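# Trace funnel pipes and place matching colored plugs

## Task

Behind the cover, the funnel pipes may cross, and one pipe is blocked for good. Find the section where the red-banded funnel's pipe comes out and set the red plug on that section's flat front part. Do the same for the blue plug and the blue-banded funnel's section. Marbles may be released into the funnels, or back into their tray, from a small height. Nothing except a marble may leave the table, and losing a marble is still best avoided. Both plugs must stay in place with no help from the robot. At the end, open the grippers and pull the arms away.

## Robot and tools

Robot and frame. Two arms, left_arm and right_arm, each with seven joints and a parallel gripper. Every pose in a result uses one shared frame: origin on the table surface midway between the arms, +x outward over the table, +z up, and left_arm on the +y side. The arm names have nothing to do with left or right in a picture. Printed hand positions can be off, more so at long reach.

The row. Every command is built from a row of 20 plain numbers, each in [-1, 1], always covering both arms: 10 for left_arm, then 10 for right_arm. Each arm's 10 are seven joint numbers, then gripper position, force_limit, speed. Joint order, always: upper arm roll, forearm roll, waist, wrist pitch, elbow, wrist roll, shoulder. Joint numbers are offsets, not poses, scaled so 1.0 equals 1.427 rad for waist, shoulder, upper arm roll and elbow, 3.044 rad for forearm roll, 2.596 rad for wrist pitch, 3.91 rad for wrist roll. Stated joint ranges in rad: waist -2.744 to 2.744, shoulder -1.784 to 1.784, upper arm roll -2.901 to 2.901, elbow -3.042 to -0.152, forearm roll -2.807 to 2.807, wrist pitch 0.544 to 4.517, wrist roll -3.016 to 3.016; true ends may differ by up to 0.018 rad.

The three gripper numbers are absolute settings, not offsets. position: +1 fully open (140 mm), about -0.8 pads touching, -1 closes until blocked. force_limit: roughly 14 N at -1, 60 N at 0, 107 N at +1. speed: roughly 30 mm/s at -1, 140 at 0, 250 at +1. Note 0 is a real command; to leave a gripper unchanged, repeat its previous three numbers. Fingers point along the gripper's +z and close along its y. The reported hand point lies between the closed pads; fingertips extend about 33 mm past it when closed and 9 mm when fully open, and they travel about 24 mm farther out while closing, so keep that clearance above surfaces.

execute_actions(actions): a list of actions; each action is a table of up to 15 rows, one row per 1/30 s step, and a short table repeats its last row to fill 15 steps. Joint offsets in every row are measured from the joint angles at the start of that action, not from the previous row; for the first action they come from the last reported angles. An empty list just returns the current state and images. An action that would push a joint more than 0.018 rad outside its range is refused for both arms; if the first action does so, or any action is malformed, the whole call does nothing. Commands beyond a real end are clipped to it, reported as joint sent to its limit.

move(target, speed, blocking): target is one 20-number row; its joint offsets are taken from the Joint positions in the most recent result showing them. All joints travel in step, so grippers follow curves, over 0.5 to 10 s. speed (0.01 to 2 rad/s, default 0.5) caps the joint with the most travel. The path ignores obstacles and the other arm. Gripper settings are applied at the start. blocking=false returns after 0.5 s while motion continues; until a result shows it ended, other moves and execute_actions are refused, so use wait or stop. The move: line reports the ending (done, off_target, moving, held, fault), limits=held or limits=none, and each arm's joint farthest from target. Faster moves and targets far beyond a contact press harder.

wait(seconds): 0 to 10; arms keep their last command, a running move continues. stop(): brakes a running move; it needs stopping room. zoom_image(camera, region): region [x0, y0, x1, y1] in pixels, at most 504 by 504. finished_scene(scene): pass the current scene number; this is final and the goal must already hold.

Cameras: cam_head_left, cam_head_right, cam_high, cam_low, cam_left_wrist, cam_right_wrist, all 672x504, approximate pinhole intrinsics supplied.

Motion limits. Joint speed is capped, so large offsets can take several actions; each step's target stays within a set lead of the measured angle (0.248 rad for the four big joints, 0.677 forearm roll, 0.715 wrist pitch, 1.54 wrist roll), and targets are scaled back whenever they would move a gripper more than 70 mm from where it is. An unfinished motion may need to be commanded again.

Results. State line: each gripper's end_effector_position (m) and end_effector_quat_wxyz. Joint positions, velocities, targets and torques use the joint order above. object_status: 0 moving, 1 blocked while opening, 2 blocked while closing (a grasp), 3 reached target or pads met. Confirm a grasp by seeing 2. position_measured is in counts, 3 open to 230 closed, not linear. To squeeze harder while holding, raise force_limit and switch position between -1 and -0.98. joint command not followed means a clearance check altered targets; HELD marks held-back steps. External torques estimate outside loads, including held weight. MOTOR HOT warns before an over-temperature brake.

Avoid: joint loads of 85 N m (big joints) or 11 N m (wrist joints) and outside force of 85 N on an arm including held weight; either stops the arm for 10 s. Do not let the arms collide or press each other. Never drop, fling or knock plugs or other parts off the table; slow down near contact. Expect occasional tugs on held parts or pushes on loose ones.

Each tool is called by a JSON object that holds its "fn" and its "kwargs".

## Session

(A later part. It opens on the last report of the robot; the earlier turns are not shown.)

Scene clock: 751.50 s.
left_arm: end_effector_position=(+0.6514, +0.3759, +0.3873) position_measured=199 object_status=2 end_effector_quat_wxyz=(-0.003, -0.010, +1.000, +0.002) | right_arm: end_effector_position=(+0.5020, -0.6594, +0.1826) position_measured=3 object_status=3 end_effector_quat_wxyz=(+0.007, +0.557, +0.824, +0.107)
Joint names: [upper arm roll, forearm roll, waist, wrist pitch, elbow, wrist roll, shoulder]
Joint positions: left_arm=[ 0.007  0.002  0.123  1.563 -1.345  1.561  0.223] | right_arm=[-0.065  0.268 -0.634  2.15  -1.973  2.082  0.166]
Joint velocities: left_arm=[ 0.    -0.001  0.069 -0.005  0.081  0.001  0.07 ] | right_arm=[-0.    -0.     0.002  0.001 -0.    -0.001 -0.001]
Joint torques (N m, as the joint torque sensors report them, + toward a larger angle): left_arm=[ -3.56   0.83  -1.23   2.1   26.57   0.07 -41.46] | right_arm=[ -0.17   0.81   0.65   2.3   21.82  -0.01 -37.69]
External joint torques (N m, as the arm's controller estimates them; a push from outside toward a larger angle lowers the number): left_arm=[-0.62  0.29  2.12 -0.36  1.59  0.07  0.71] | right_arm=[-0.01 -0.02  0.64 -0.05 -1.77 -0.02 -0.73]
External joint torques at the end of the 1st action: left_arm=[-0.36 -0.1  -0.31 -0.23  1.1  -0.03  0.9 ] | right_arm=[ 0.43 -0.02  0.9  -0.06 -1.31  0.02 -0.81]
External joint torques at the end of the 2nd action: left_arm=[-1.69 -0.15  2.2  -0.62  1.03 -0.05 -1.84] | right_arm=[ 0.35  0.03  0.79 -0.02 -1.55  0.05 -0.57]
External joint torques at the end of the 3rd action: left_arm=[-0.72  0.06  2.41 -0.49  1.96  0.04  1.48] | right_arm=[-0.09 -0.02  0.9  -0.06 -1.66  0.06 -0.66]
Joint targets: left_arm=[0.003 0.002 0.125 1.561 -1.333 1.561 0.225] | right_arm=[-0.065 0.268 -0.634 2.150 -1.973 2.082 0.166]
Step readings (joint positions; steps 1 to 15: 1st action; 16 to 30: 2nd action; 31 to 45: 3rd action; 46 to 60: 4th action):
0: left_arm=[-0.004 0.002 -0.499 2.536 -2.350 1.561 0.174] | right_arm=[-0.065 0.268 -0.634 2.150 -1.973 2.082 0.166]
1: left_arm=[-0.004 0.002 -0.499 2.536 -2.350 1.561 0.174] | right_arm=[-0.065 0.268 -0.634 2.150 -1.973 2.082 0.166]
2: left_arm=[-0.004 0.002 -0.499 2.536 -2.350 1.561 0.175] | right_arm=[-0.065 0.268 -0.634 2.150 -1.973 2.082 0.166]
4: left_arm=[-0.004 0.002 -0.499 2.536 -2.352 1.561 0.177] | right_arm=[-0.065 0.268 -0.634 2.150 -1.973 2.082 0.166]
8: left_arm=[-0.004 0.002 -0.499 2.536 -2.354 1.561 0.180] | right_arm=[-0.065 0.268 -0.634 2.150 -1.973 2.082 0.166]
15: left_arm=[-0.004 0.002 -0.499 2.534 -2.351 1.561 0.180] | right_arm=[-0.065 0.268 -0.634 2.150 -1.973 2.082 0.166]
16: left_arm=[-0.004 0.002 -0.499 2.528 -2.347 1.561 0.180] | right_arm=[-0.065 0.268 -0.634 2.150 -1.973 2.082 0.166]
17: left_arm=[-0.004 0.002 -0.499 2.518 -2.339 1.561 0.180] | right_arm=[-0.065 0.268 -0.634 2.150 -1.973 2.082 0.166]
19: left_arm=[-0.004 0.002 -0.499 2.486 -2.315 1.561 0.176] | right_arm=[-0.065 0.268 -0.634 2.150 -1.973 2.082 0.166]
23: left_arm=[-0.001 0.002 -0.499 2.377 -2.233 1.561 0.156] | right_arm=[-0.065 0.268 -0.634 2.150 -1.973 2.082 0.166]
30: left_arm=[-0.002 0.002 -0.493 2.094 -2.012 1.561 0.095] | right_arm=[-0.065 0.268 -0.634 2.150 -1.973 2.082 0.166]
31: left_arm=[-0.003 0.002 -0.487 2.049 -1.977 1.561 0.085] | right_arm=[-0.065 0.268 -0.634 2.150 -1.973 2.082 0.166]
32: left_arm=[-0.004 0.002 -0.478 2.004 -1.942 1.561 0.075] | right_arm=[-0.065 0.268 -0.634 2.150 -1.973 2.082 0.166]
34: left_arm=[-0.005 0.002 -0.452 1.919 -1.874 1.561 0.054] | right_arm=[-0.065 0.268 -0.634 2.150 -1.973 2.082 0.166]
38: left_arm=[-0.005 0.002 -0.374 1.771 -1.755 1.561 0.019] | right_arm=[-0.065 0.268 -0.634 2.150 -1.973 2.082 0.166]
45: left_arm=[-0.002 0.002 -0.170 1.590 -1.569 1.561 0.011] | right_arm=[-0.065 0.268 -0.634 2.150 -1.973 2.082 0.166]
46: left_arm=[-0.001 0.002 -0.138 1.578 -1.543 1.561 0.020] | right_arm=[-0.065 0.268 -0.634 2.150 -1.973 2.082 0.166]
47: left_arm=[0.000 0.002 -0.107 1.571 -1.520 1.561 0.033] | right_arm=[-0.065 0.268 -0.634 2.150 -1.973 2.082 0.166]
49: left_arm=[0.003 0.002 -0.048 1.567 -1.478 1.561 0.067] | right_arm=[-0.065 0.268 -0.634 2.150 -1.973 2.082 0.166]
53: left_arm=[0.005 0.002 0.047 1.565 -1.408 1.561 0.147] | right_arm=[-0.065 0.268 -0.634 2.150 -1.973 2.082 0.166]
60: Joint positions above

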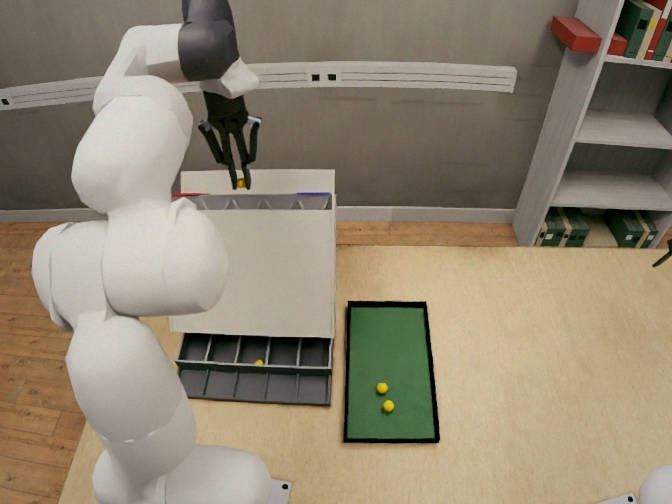

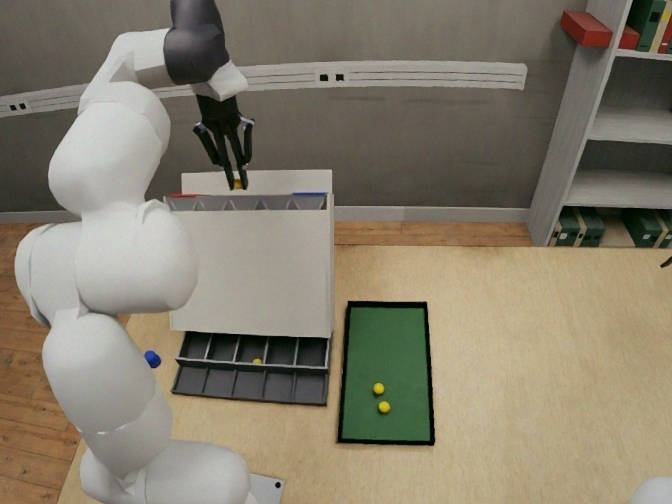

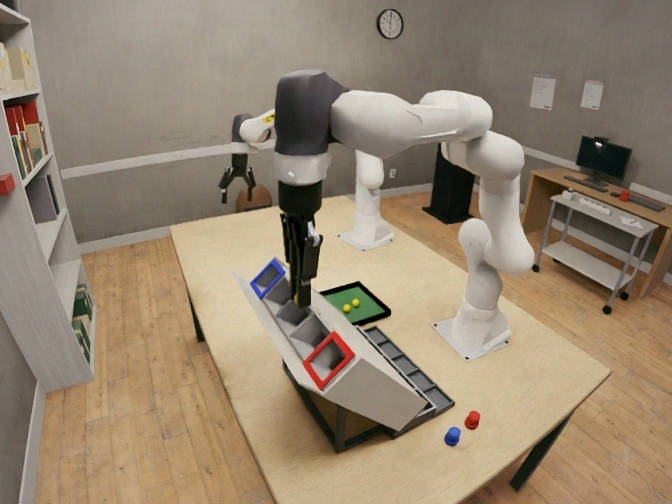

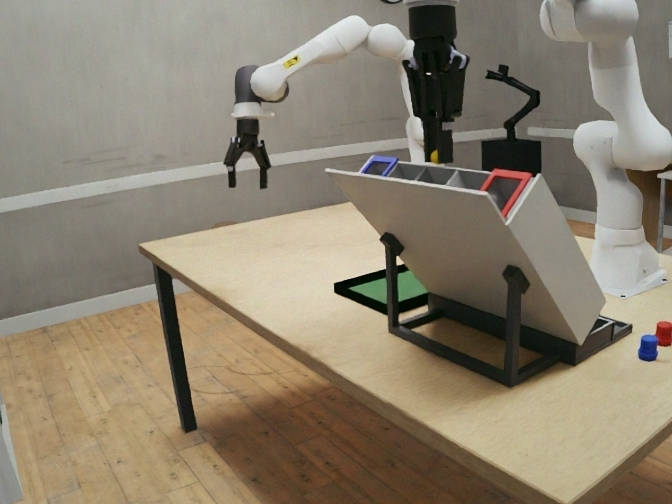

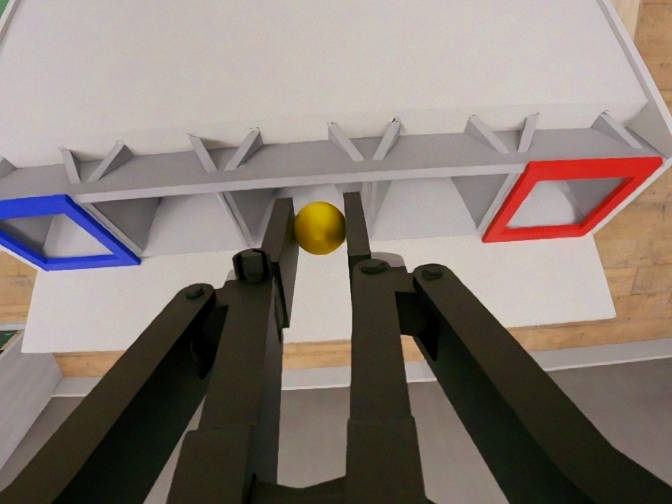

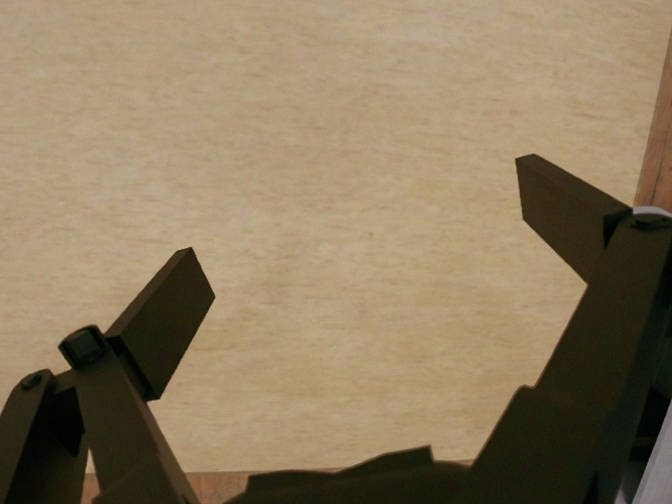

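{"fn": "execute_actions", "kwargs": {"actions": []}}

Scene clock: 799.00 s.
left_arm: end_effector_position=(+0.6536, +0.3749, +0.3906) position_measured=199 object_status=2 end_effector_quat_wxyz=(+0.001, -0.009, +1.000, +0.001) | right_arm: end_effector_position=(+0.5020, -0.6594, +0.1826) position_measured=3 object_status=3 end_effector_quat_wxyz=(+0.007, +0.557, +0.824, +0.107)
Joint names: [upper arm roll, forearm roll, waist, wrist pitch, elbow, wrist roll, shoulder]
Joint positions: left_arm=[ 0.004  0.002  0.125  1.562 -1.336  1.561  0.225] | right_arm=[-0.065  0.268 -0.634  2.15  -1.973  2.082  0.166]
Joint velocities: left_arm=[ 0.001 -0.001 -0.001 -0.001 -0.001  0.    -0.   ] | right_arm=[ 0.001  0.001 -0.001 -0.     0.    -0.002 -0.   ]
Joint torques (N m, as the joint torque sensors report them, + toward a larger angle): left_arm=[ -0.91   0.77   0.59   2.17  25.    -0.08 -38.7 ] | right_arm=[ -0.22   0.85   0.56   2.35  22.21   0.07 -37.84]
External joint torques (N m, as the arm's controller estimates them; a push from outside toward a larger angle lowers the number): left_arm=[-1.13 -0.06  0.61 -0.25  1.52 -0.08  0.06] | right_arm=[-0.07  0.02  0.54  0.   -1.31  0.06 -0.99]
Joint targets: left_arm=[0.003 0.002 0.125 1.561 -1.333 1.561 0.225] | right_arm=[-0.065 0.268 -0.634 2.150 -1.973 2.082 0.166]

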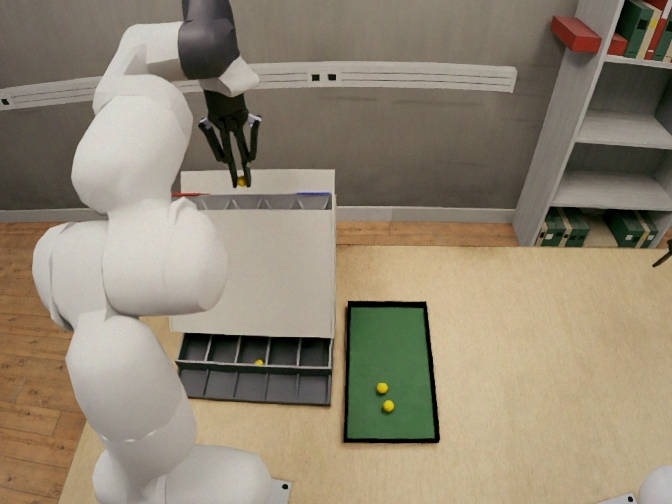

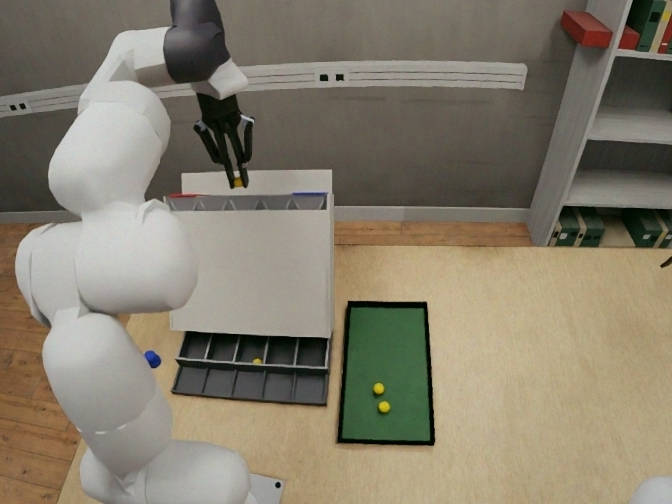

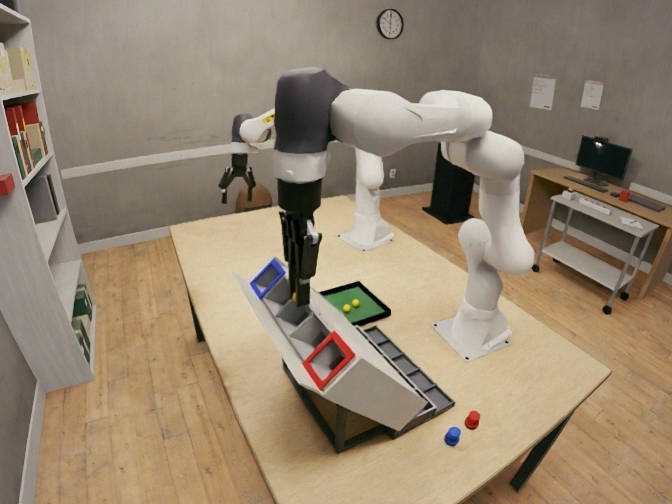

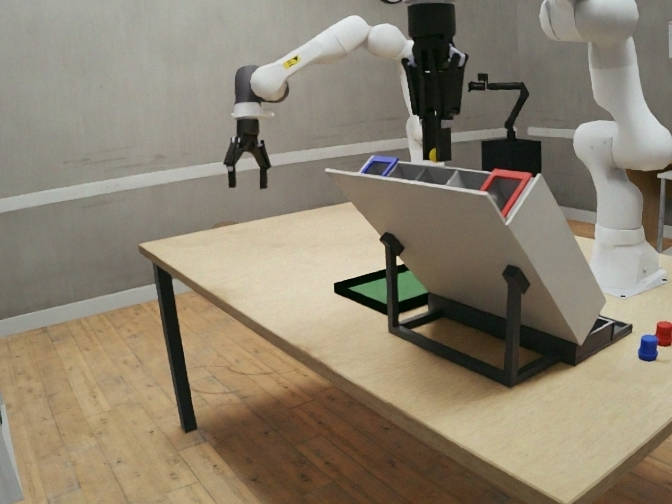

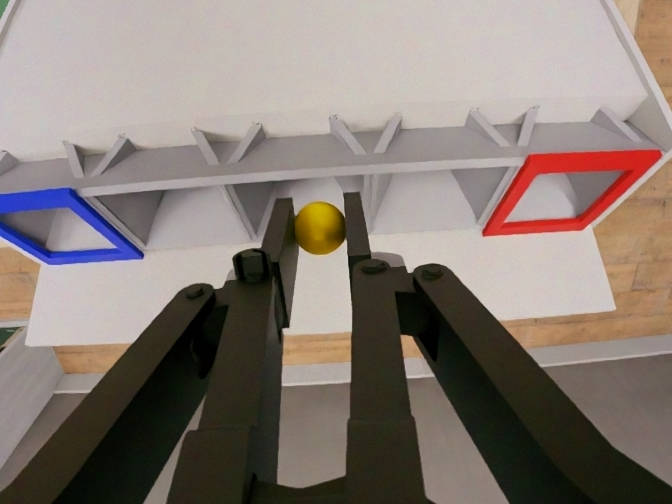

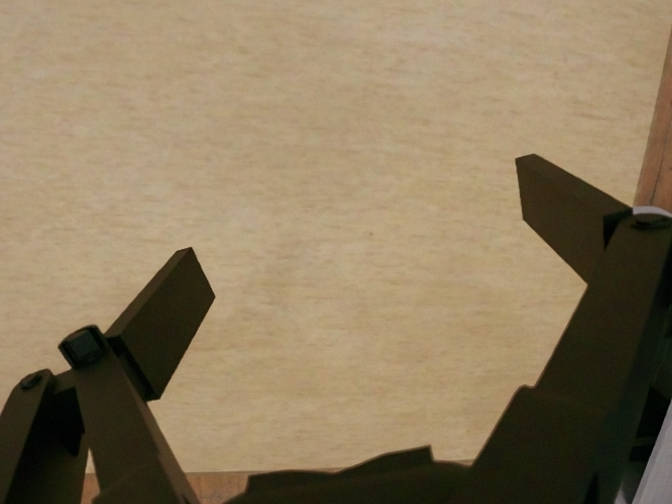

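{"fn": "execute_actions", "kwargs": {"actions": [[[0,0,0,0,0,0,0,-0.25,0,1,0,0,0,0,0,0,0,1,0,0],[0,0,0,0,0,0,0,-0.25,0,1,0,0,0,0,0,0,0,1,0,0],[0,0,0,0,0,0,0,-0.25,0,1,0,0,0,0,0,0,0,1,0,0],[-0.001,0,-0.00087,0,-0.00092,0,-0.00093,-0.25,0,1,0,0,0,0,0,0,0,1,0,0],[-0.002,0,-0.00347,0,-0.00366,0,-0.00369,-0.25,0,1,0,0,0,0,0,0,0,1,0,0],[-0.003,0,-0.00778,0,-0.00818,0,-0.00823,-0.25,0,1,0,0,0,0,0,0,0,1,0,0],[-0.003,0,-0.01378,0,-0.0144,0,-0.01449,-0.25,0,1,0,0,0,0,0,0,0,1,0,0],[-0.003,0,-0.02143,0,-0.02221,0,-0.02235,-0.25,0,1,0,0,0,0,0,0,0,1,0,0],[-0.003,0,-0.03068,0,-0.03148,0,-0.03168,-0.25,0,1,0,0,0,0,0,0,0,1,0,0],[-0.003,0,-0.04148,0,-0.04204,0,-0.04232,-0.25,0,1,0,0,0,0,0,0,0,1,0,0],[-0.003,0,-0.05376,0,-0.05373,0,-0.05408,-0.25,0,1,0,0,0,0,0,0,0,1,0,0],[-0.003,0,-0.06745,0,-0.06634,0,-0.06677,-0.25,0,1,0,0,0,0,0,0,0,1,0,0],[-0.003,0,-0.08245,0,-0.07965,0,-0.08017,-0.25,0,1,0,0,0,0,0,0,0,1,0,0],[-0.003,0,-0.09868,0,-0.09344,0,-0.09405,-0.25,0,1,0,0,0,0,0,0,0,1,0,0],[-0.003,0,-0.11604,0,-0.10747,0,-0.10817,-0.25,0,1,0,0,0,0,0,0,0,1,0,0]],[[-0.0035,0,-0.0566,0,-0.04251,0,-0.04951,-0.25,0,1,0,0,0,0,0,0,0,1,0,0],[-0.0035,0,-0.07588,0,-0.05736,0,-0.06339,-0.25,0,1,0,0,0,0,0,0,0,1,0,0],[-0.0035,0,-0.09596,0,-0.07387,0,-0.07679,-0.25,0,1,0,0,0,0,0,0,0,1,0,0],[-0.0035,0,-0.11669,0.00335,-0.09179,0,-0.08948,-0.25,0,1,0,0,0,0,0,0,0,1,0,0],[-0.0035,0,-0.13797,0.0106,-0.11086,0,-0.10124,-0.25,0,1,0,0,0,0,0,0,0,1,0,0],[-0.0035,0,-0.15965,0.01897,-0.13084,0,-0.11188,-0.25,0,1,0,0,0,0,0,0,0,1,0,0],[-0.0035,0,-0.1816,0.02839,-0.15151,0,-0.12121,-0.25,0,1,0,0,0,0,0,0,0,1,0,0],[-0.0035,0,-0.20368,0.0388,-0.17261,0,-0.12907,-0.25,0,1,0,0,0,0,0,0,0,1,0,0],[-0.0035,0,-0.22577,0.05016,-0.19395,0,-0.13533,-0.25,0,1,0,0,0,0,0,0,0,1,0,0],[-0.0035,0,-0.24772,0.06236,-0.2153,0,-0.13987,-0.25,0,1,0,0,0,0,0,0,0,1,0,0],[-0.0035,0,-0.2694,0.07537,-0.23652,0,-0.14263,-0.25,0,1,0,0,0,0,0,0,0,1,0,0],[-0.0035,0,-0.29067,0.08907,-0.25742,0,-0.14356,-0.25,0,1,0,0,0,0,0,0,0,1,0,0],[-0.0035,0,-0.31141,0.1034,-0.27879,0,-0.14356,-0.25,0,1,0,0,0,0,0,0,0,1,0,0],[-0.0035,0,-0.33148,0.11827,-0.30141,0,-0.14356,-0.25,0,1,0,0,0,0,0,0,0,1,0,0],[-0.0035,0,-0.35077,0.13357,-0.32515,0,-0.14356,-0.25,0,1,0,0,0,0,0,0,0,1,0,0]],[[0.001,0,-0.06389,0.07087,-0.07427,-0.002,0.002,-0.25,0,1,0,0,0,0,0,0,0,1,0,0],[0.001,0,-0.08125,0.08678,-0.0998,-0.008,0.002,-0.25,0,1,0,0,0,0,0,0,0,1,0,0],[0.001,0,-0.09748,0.10284,-0.12599,-0.017,0.002,-0.25,0,1,0,0,0,0,0,0,0,1,0,0],[0.001,0,-0.11248,0.11896,-0.15268,-0.029,0.002,-0.25,0,1,0,0,0,0,0,0,0,1,0,0],[0.001,0,-0.12617,0.13502,-0.1797,-0.042,0.002,-0.25,0,1,0,0,0,0,0,0,0,1,0,0],[0.001,0,-0.13845,0.15096,-0.20689,-0.055,0.002,-0.25,0,1,0,0,0,0,0,0,0,1,0,0],[0.001,0,-0.14925,0.16664,-0.23408,-0.067,0.002,-0.25,0,1,0,0,0,0,0,0,0,1,0,0],[0.001,0,-0.1585,0.18199,-0.2611,-0.076,0.002,-0.25,0,1,0,0,0,0,0,0,0,1,0,0],[0.001,0,-0.16615,0.19691,-0.28779,-0.082,0.002,-0.25,0,1,0,0,0,0,0,0,0,1,0,0],[0.001,0,-0.17215,0.2113,-0.31397,-0.084,0.002,-0.25,0,1,0,0,0,0,0,0,0,1,0,0],[0.001,0,-0.17646,0.22507,-0.3395,-0.084,0.002,-0.25,0,1,0,0,0,0,0,0,0,1,0,0],[0.001,0,-0.17906,0.23815,-0.36421,-0.084,0.002,-0.25,0,1,0,0,0,0,0,0,0,1,0,0],[0.001,0,-0.17993,0.25045,-0.38795,-0.084,0.002,-0.25,0,1,0,0,0,0,0,0,0,1,0,0],[0.001,0,-0.17993,0.26189,-0.41058,-0.084,0.002,-0.25,0,1,0,0,0,0,0,0,0,1,0,0],[0.001,0,-0.17993,0.27241,-0.43194,-0.084,0.002,-0.25,0,1,0,0,0,0,0,0,0,1,0,0]],[[0.0025,0,-0.0015,0.07172,-0.07109,-0.01,-0.003,-0.25,0,1,0,0,0,0,0,0,0,1,0,0],[0.0025,0,-0.0015,0.0802,-0.08956,-0.01,-0.003,-0.25,0,1,0,0,0,0,0,0,0,1,0,0],[0.0025,0,-0.0015,0.08758,-0.10641,-0.01,-0.003,-0.25,0,1,0,0,0,0,0,0,0,1,0,0],[0.0025,0,-0.0015,0.0938,-0.12152,-0.01,-0.003,-0.25,0,1,0,0,0,0,0,0,0,1,0,0],[0.0025,0,-0.0015,0.09884,-0.13481,-0.01,-0.003,-0.25,0,1,0,0,0,0,0,0,0,1,0,0],[0.0025,0,-0.0015,0.10267,-0.14621,-0.01,-0.003,-0.25,0,1,0,0,0,0,0,0,0,1,0,0],[0.0025,0,-0.0015,0.10526,-0.15563,-0.01,-0.003,-0.25,0,1,0,0,0,0,0,0,0,1,0,0],[0.0025,0,-0.0015,0.10659,-0.16301,-0.01,-0.003,-0.25,0,1,0,0,0,0,0,0,0,1,0,0],[0.0025,0,-0.0015,0.10666,-0.16832,-0.01,-0.003,-0.25,0,1,0,0,0,0,0,0,0,1,0,0],[0.0025,0,-0.0015,0.10546,-0.17152,-0.01,-0.003,-0.25,0,1,0,0,0,0,0,0,0,1,0,0],[0.0025,0,-0.0015,0.103,-0.17259,-0.01,-0.003,-0.25,0,1,0,0,0,0,0,0,0,1,0,0],[0.0025,0,-0.0015,0.09931,-0.17259,-0.01,-0.003,-0.25,0,1,0,0,0,0,0,0,0,1,0,0],[0.0025,0,-0.0015,0.09439,-0.17259,-0.01,-0.003,-0.25,0,1,0,0,0,0,0,0,0,1,0,0],[0.0025,0,-0.0015,0.09163,-0.17259,-0.01,-0.003,-0.25,0,1,0,0,0,0,0,0,0,1,0,0]]]}}

Scene clock: 898.50 s.
left_arm: end_effector_position=(+0.3321, +0.0595, +0.0673) position_measured=160 object_status=3 end_effector_quat_wxyz=(+0.004, +0.269, +0.963, -0.002) | right_arm: end_effector_position=(+0.5020, -0.6594, +0.1826) position_measured=3 object_status=3 end_effector_quat_wxyz=(+0.007, +0.557, +0.824, +0.107)
Joint names: [upper arm roll, forearm roll, waist, wrist pitch, elbow, wrist roll, shoulder]
Joint positions: left_arm=[-0.003  0.002 -0.677  2.549 -2.623  1.314 -0.084] | right_arm=[-0.065  0.268 -0.634  2.15  -1.973  2.082  0.166]
Joint velocities: left_arm=[-0.     0.    -0.     0.001 -0.022 -0.025 -0.004] | right_arm=[ 0.001 -0.001  0.     0.001  0.001 -0.001 -0.001]
Joint torques (N m, as the joint torque sensors report them, + toward a larger angle): left_arm=[  0.03   0.44  -0.3    2.71  18.6   -0.19 -26.15] | right_arm=[ -0.28   0.86   0.66   2.31  21.93   0.03 -37.46]
External joint torques (N m, as the arm's controller estimates them; a push from outside toward a larger angle lowers the number): left_arm=[ 0.12 -0.02 -0.29  0.14 -1.25 -0.19 -1.62] | right_arm=[-0.12  0.03  0.66 -0.05 -1.71  0.02 -0.4 ]
External joint torques at the end of the 1st action: left_arm=[-0.84  0.19 -1.42 -0.13 -1.62 -0.01 -2.02] | right_arm=[-0.17  0.02  0.66 -0.01 -1.58  0.04 -0.57]
External joint torques at the end of the 2nd action: left_arm=[-1.59 -0.06 -0.81  0.57 -1.62 -0.09 -0.6 ] | right_arm=[-0.29  0.04  0.75 -0.05 -1.86  0.08 -0.66]
External joint torques at the end of the 3rd action: left_arm=[ 0.5  -0.17 -1.66  0.46 -1.56 -0.31  1.25] | right_arm=[-0.1  -0.01  0.96 -0.04 -1.7  -0.01 -0.63]
Joint targets: left_arm=[-0.001 0.002 -0.679 2.551 -2.627 1.304 -0.087] | right_arm=[-0.065 0.268 -0.634 2.150 -1.973 2.082 0.166]
Step readings (joint positions; steps 1 to 15: 1st action; 16 to 30: 2nd action; 31 to 45: 3rd action; 46 to 60: 4th action):
0: left_arm=[0.004 0.002 0.125 1.562 -1.336 1.561 0.225] | right_arm=[-0.065 0.268 -0.634 2.150 -1.973 2.082 0.166]
1: left_arm=[0.004 0.002 0.125 1.562 -1.336 1.561 0.225] | right_arm=[-0.065 0.268 -0.634 2.150 -1.973 2.082 0.166]
2: left_arm=[0.004 0.002 0.125 1.562 -1.336 1.561 0.225] | right_arm=[-0.065 0.268 -0.634 2.150 -1.973 2.082 0.166]
4: left_arm=[0.004 0.002 0.125 1.562 -1.336 1.561 0.225] | right_arm=[-0.065 0.268 -0.634 2.150 -1.973 2.082 0.166]
8: left_arm=[0.004 0.002 0.115 1.563 -1.351 1.561 0.214] | right_arm=[-0.065 0.268 -0.634 2.150 -1.973 2.082 0.166]
15: left_arm=[0.004 0.002 0.012 1.563 -1.449 1.561 0.117] | right_arm=[-0.065 0.268 -0.634 2.150 -1.973 2.082 0.166]
16: left_arm=[0.003 0.002 -0.011 1.563 -1.468 1.561 0.097] | right_arm=[-0.065 0.268 -0.634 2.150 -1.973 2.082 0.166]
17: left_arm=[0.003 0.002 -0.036 1.564 -1.487 1.561 0.077] | right_arm=[-0.065 0.268 -0.634 2.150 -1.973 2.082 0.166]
19: left_arm=[0.001 0.002 -0.091 1.565 -1.528 1.561 0.034] | right_arm=[-0.065 0.268 -0.634 2.150 -1.973 2.082 0.166]
23: left_arm=[-0.001 0.002 -0.210 1.600 -1.628 1.561 -0.040] | right_arm=[-0.065 0.268 -0.634 2.150 -1.973 2.082 0.166]
30: left_arm=[-0.002 0.002 -0.424 1.766 -1.837 1.561 -0.088] | right_arm=[-0.065 0.268 -0.634 2.150 -1.973 2.082 0.166]
31: left_arm=[-0.002 0.002 -0.453 1.798 -1.870 1.560 -0.087] | right_arm=[-0.065 0.268 -0.634 2.150 -1.973 2.082 0.166]
32: left_arm=[-0.002 0.002 -0.480 1.832 -1.903 1.558 -0.087] | right_arm=[-0.065 0.268 -0.634 2.150 -1.973 2.082 0.166]
34: left_arm=[-0.003 0.002 -0.532 1.903 -1.973 1.542 -0.086] | right_arm=[-0.065 0.268 -0.634 2.150 -1.973 2.082 0.166]
38: left_arm=[-0.004 0.002 -0.615 2.056 -2.124 1.467 -0.085] | right_arm=[-0.065 0.268 -0.634 2.150 -1.973 2.082 0.166]
45: left_arm=[-0.005 0.002 -0.677 2.313 -2.381 1.343 -0.083] | right_arm=[-0.065 0.268 -0.634 2.150 -1.973 2.082 0.166]
46: left_arm=[-0.005 0.002 -0.677 2.346 -2.413 1.339 -0.083] | right_arm=[-0.065 0.268 -0.634 2.150 -1.973 2.082 0.166]
47: left_arm=[-0.004 0.002 -0.677 2.376 -2.444 1.336 -0.083] | right_arm=[-0.065 0.268 -0.634 2.150 -1.973 2.082 0.166]
49: left_arm=[-0.003 0.002 -0.677 2.431 -2.499 1.330 -0.083] | right_arm=[-0.065 0.268 -0.634 2.150 -1.973 2.082 0.166]
53: left_arm=[-0.003 0.002 -0.677 2.512 -2.580 1.322 -0.084] | right_arm=[-0.065 0.268 -0.634 2.150 -1.973 2.082 0.166]
60: Joint positions above

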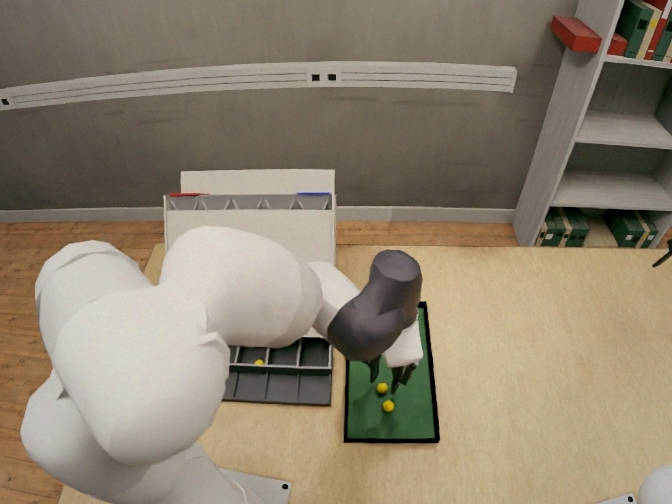

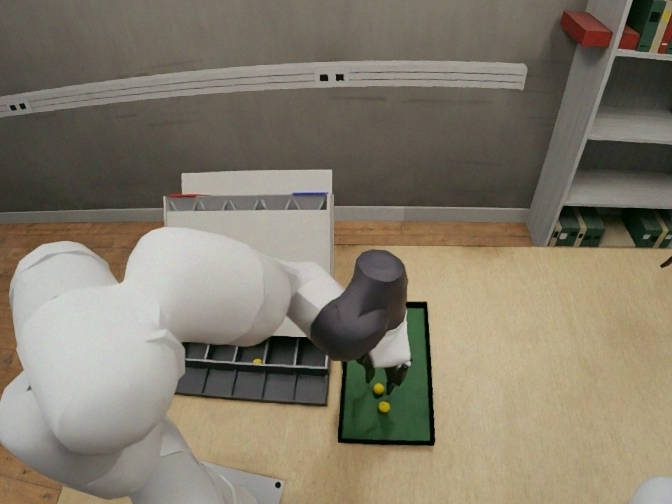

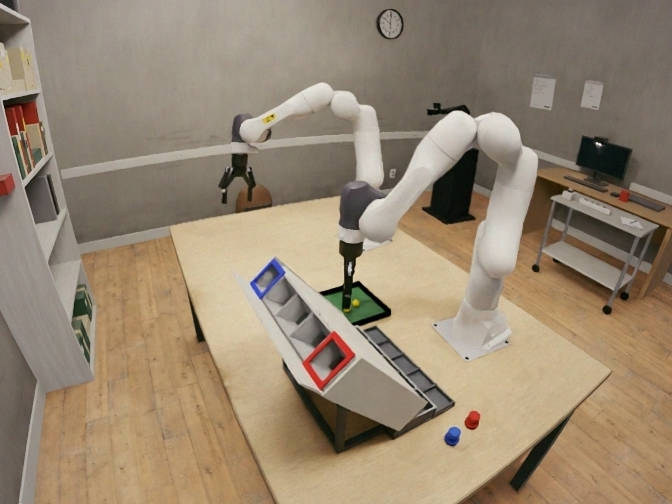

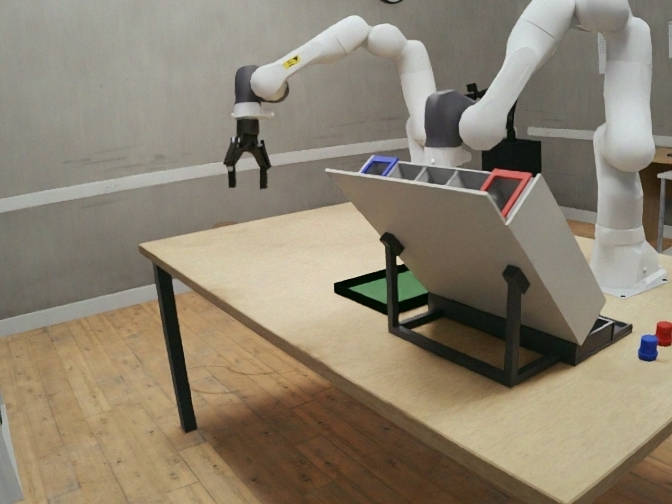

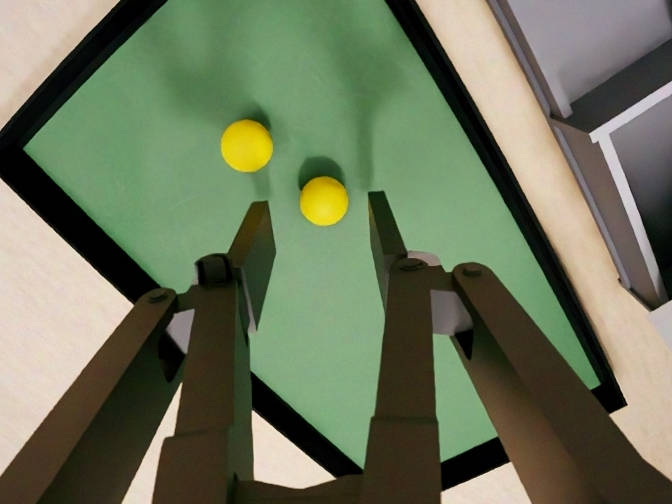

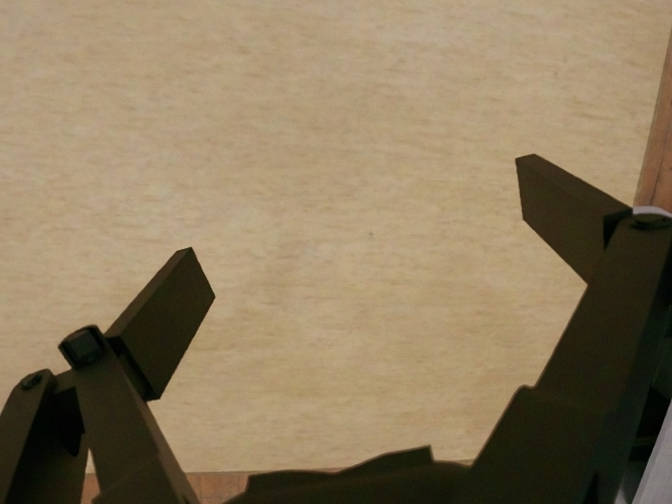

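{"fn": "execute_actions", "kwargs": {"actions": []}}

{"fn": "zoom_image", "kwargs": {"camera": "cam_head_right", "region": [160, 320, 340, 410]}}

Scene clock: 903.07 s.
left_arm: end_effector_position=(+0.3319, +0.0598, +0.0673) position_measured=160 object_status=3 end_effector_quat_wxyz=(+0.004, +0.266, +0.964, -0.002) | right_arm: end_effector_position=(+0.5020, -0.6594, +0.1826) position_measured=3 object_status=3 end_effector_quat_wxyz=(+0.007, +0.557, +0.824, +0.107)
Joint names: [upper arm roll, forearm roll, waist, wrist pitch, elbow, wrist roll, shoulder]
Joint positions: left_arm=[-0.002  0.002 -0.677  2.549 -2.625  1.308 -0.085] | right_arm=[-0.065  0.268 -0.634  2.15  -1.973  2.082  0.166]
Joint velocities: left_arm=[ 0.001 -0.001 -0.    -0.001  0.001 -0.001 -0.001] | right_arm=[ 0.002 -0.001 -0.001  0.001  0.001  0.001  0.003]
Joint torques (N m, as the joint torque sensors report them, + toward a larger angle): left_arm=[ -0.38   0.42   0.16   2.66  17.87  -0.25 -25.68] | right_arm=[ -0.13   0.85   0.5    2.26  22.16   0.02 -37.12]
External joint torques (N m, as the arm's controller estimates them; a push from outside toward a larger angle lowers the number): left_arm=[-0.31 -0.04  0.15  0.21 -1.38 -0.25 -1.59] | right_arm=[ 0.03  0.02  0.5  -0.08 -1.33  0.   -0.36]
Joint targets: left_arm=[-0.001 0.002 -0.679 2.551 -2.627 1.304 -0.087] | right_arm=[-0.065 0.268 -0.634 2.150 -1.973 2.082 0.166]

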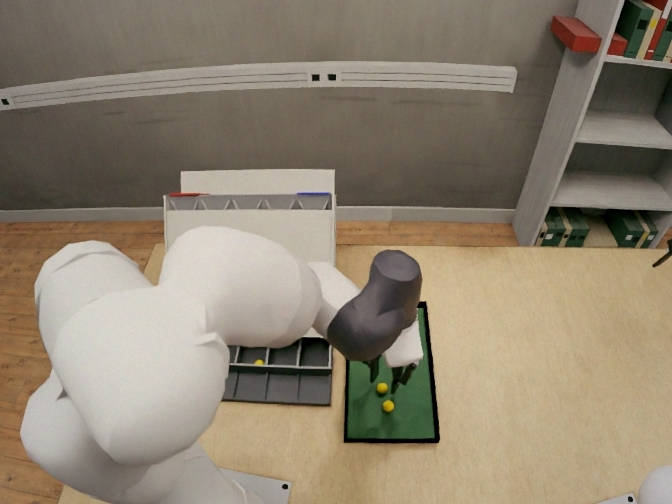

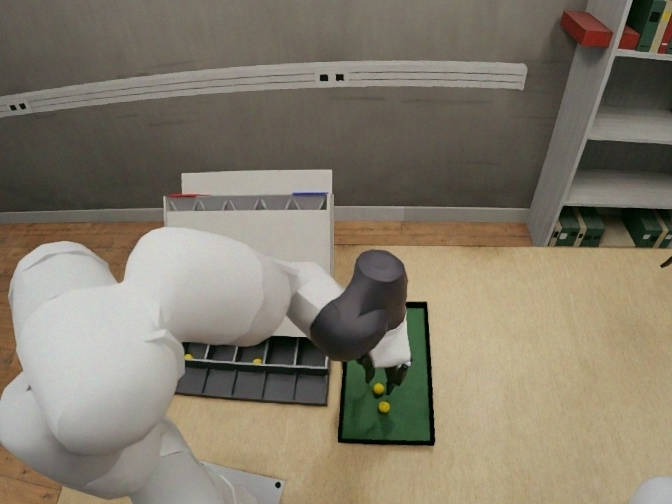

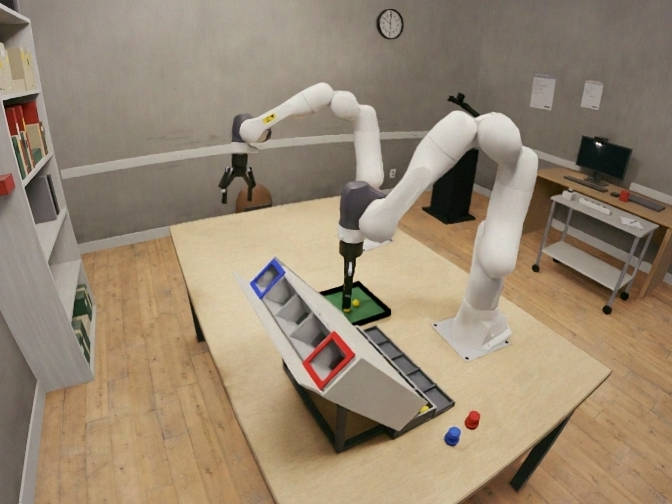

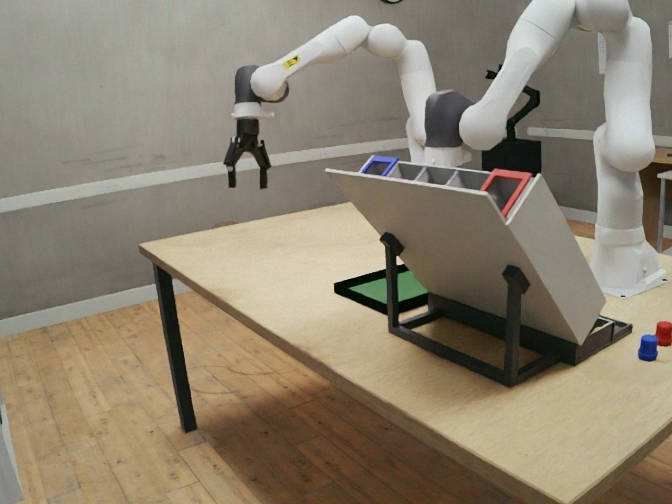

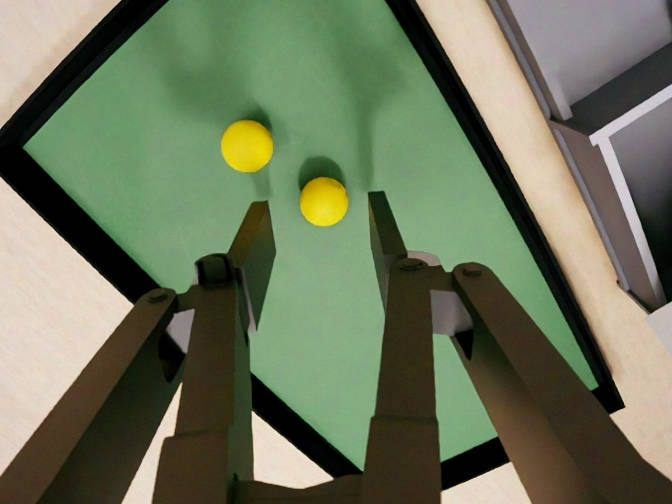

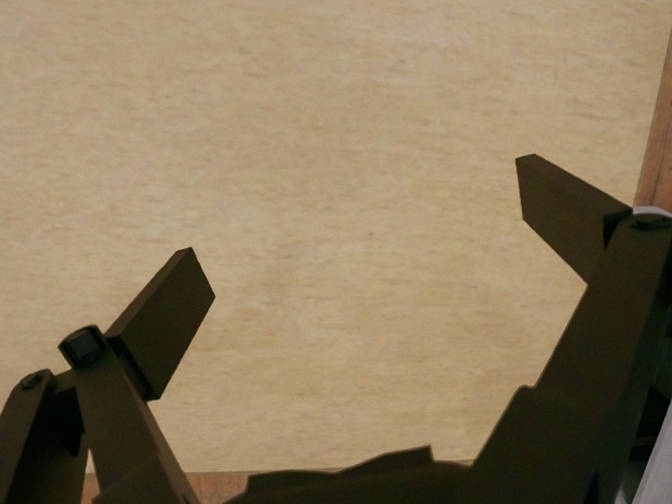

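Region (160, 320, 340, 410) of cam_head_right's 672x504 image, scaled by 2.800, with more detail than that image has.

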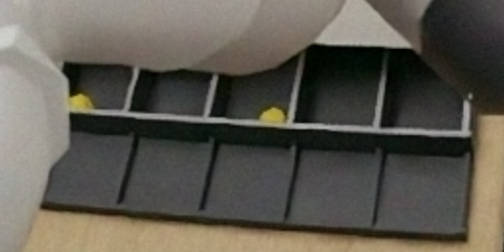

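{"fn": "execute_actions", "kwargs": {"actions": [[[0,0,0.0002,0,-0.0006,0,0.0021,-0.25,0,1,0,0,0,0,0,0,0,1,0,0],[0,0,0.0005,0,-0.0021,0,0.0081,-0.25,0,1,0,0,0,0,0,0,0,1,0,0],[0,0,0.001,0.002,-0.0044,0,0.0168,-0.25,0,1,0,0,0,0,0,0,0,1,0,0],[0,0,0.0015,0.01,-0.0068,0,0.0263,-0.25,0,1,0,0,0,0,0,0,0,1,0,0],[0,0,0.002,0.022,-0.0091,0,0.035,-0.25,0,1,0,0,0,0,0,0,0,1,0,0],[0,0,0.002,0.033,-0.0106,0,0.041,-0.25,0,1,0,0,0,0,0,0,0,1,0,0],[0,0,0.002,0.04,-0.0112,0,0.0431,-1,0,-0.4,0,0,0,0,0,0,0,1,0,0],[0,0,0.002,0.042,-0.0112,0,0.0431,-1,0,-0.4,0,0,0,0,0,0,0,1,0,0],[0,0,0.002,0.038,-0.0112,0,0.0431,-1,0,-0.4,0,0,0,0,0,0,0,1,0,0],[0,0,0.002,0.031,-0.0112,0,0.0431,-1,0,-0.4,0,0,0,0,0,0,0,1,0,0],[0,0,0.002,0.0256,-0.0112,0,0.0431,-1,0,-0.4,0,0,0,0,0,0,0,1,0,0]]]}}

Scene clock: 946.10 s.
left_arm: end_effector_position=(+0.3285, +0.0634, +0.0422) position_measured=199 object_status=0 end_effector_quat_wxyz=(-0.000, +0.266, +0.964, +0.001) | right_arm: end_effector_position=(+0.5020, -0.6594, +0.1826) position_measured=3 object_status=3 end_effector_quat_wxyz=(+0.007, +0.557, +0.824, +0.107)
Joint names: [upper arm roll, forearm roll, waist, wrist pitch, elbow, wrist roll, shoulder]
Joint positions: left_arm=[-0.002  0.002 -0.677  2.613 -2.639  1.308 -0.025] | right_arm=[-0.065  0.268 -0.634  2.15  -1.973  2.082  0.166]
Joint velocities: left_arm=[ 0.001 -0.001 -0.001  0.003  0.001 -0.003  0.001] | right_arm=[ 0.     0.001  0.     0.    -0.001 -0.    -0.001]
Joint torques (N m, as the joint torque sensors report them, + toward a larger angle): left_arm=[ -0.79   0.29   1.8    2.82  17.11  -0.07 -24.04] | right_arm=[ -0.33   0.81   0.85   2.29  22.2    0.1  -37.3 ]
External joint torques (N m, as the arm's controller estimates them; a push from outside toward a larger angle lowers the number): left_arm=[-0.74 -0.11  1.83  0.39 -1.06 -0.07  0.98] | right_arm=[-0.13 -0.02  0.89 -0.05 -1.34  0.09 -0.33]
Joint targets: left_arm=[-0.002 0.002 -0.675 2.616 -2.641 1.308 -0.023] | right_arm=[-0.065 0.268 -0.634 2.150 -1.973 2.082 0.166]
Step readings (joint positions):
0: left_arm=[-0.002 0.002 -0.677 2.549 -2.625 1.308 -0.085] | right_arm=[-0.065 0.268 -0.634 2.150 -1.973 2.082 0.166]
1: left_arm=[-0.002 0.002 -0.677 2.549 -2.625 1.308 -0.085] | right_arm=[-0.065 0.268 -0.634 2.150 -1.973 2.082 0.166]
2: left_arm=[-0.002 0.002 -0.677 2.549 -2.625 1.308 -0.084] | right_arm=[-0.065 0.268 -0.634 2.150 -1.973 2.082 0.166]
4: left_arm=[-0.002 0.002 -0.677 2.554 -2.625 1.308 -0.073] | right_arm=[-0.065 0.268 -0.634 2.150 -1.973 2.082 0.166]
8: left_arm=[-0.002 0.002 -0.677 2.600 -2.636 1.308 -0.035] | right_arm=[-0.065 0.268 -0.634 2.150 -1.973 2.082 0.166]
15: Joint positions above

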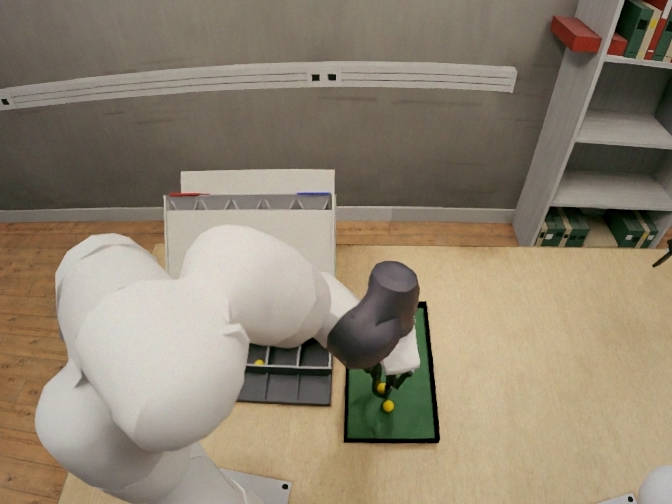

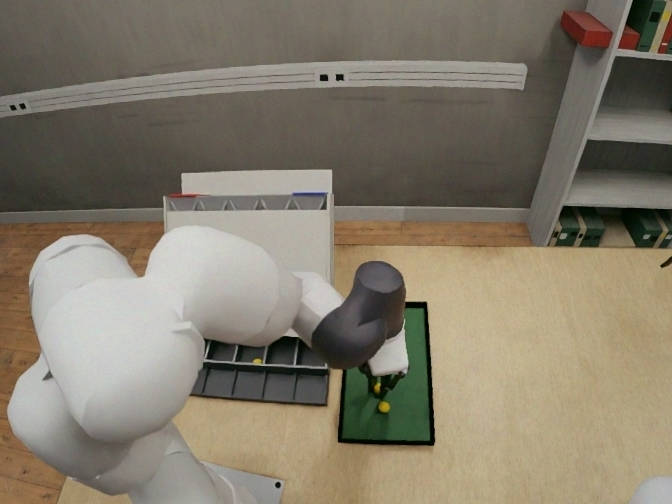

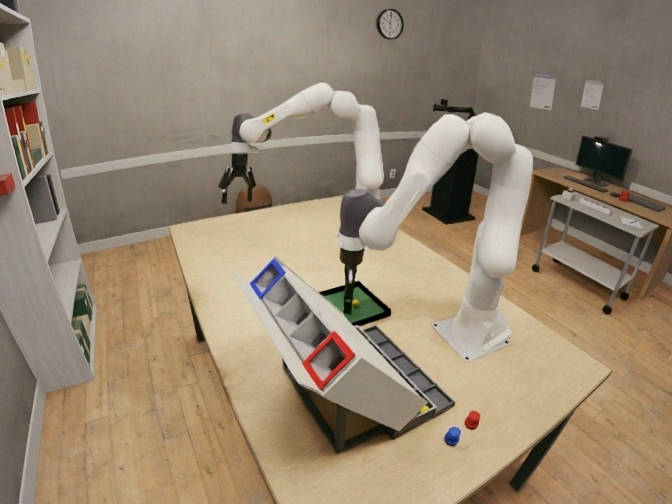

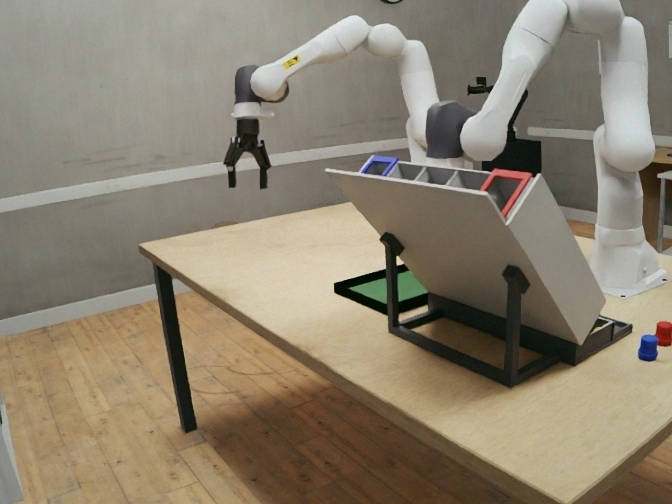

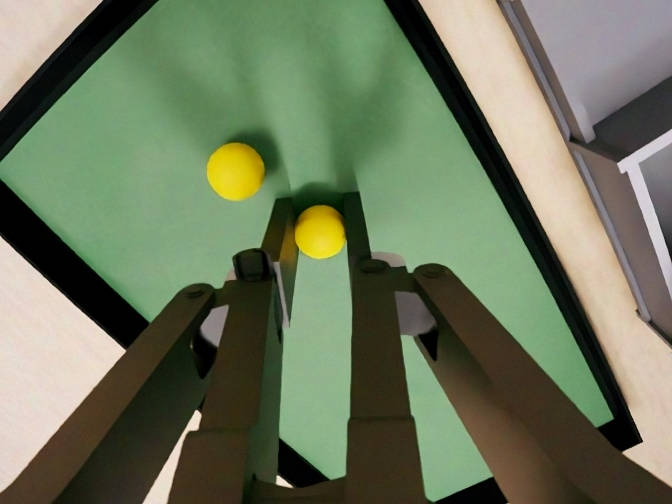

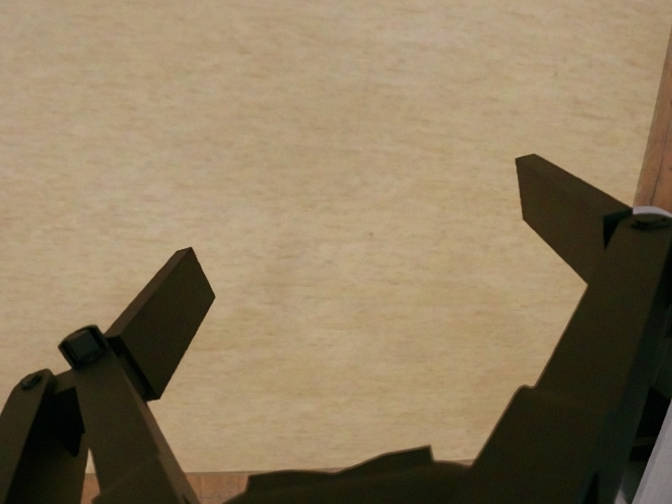

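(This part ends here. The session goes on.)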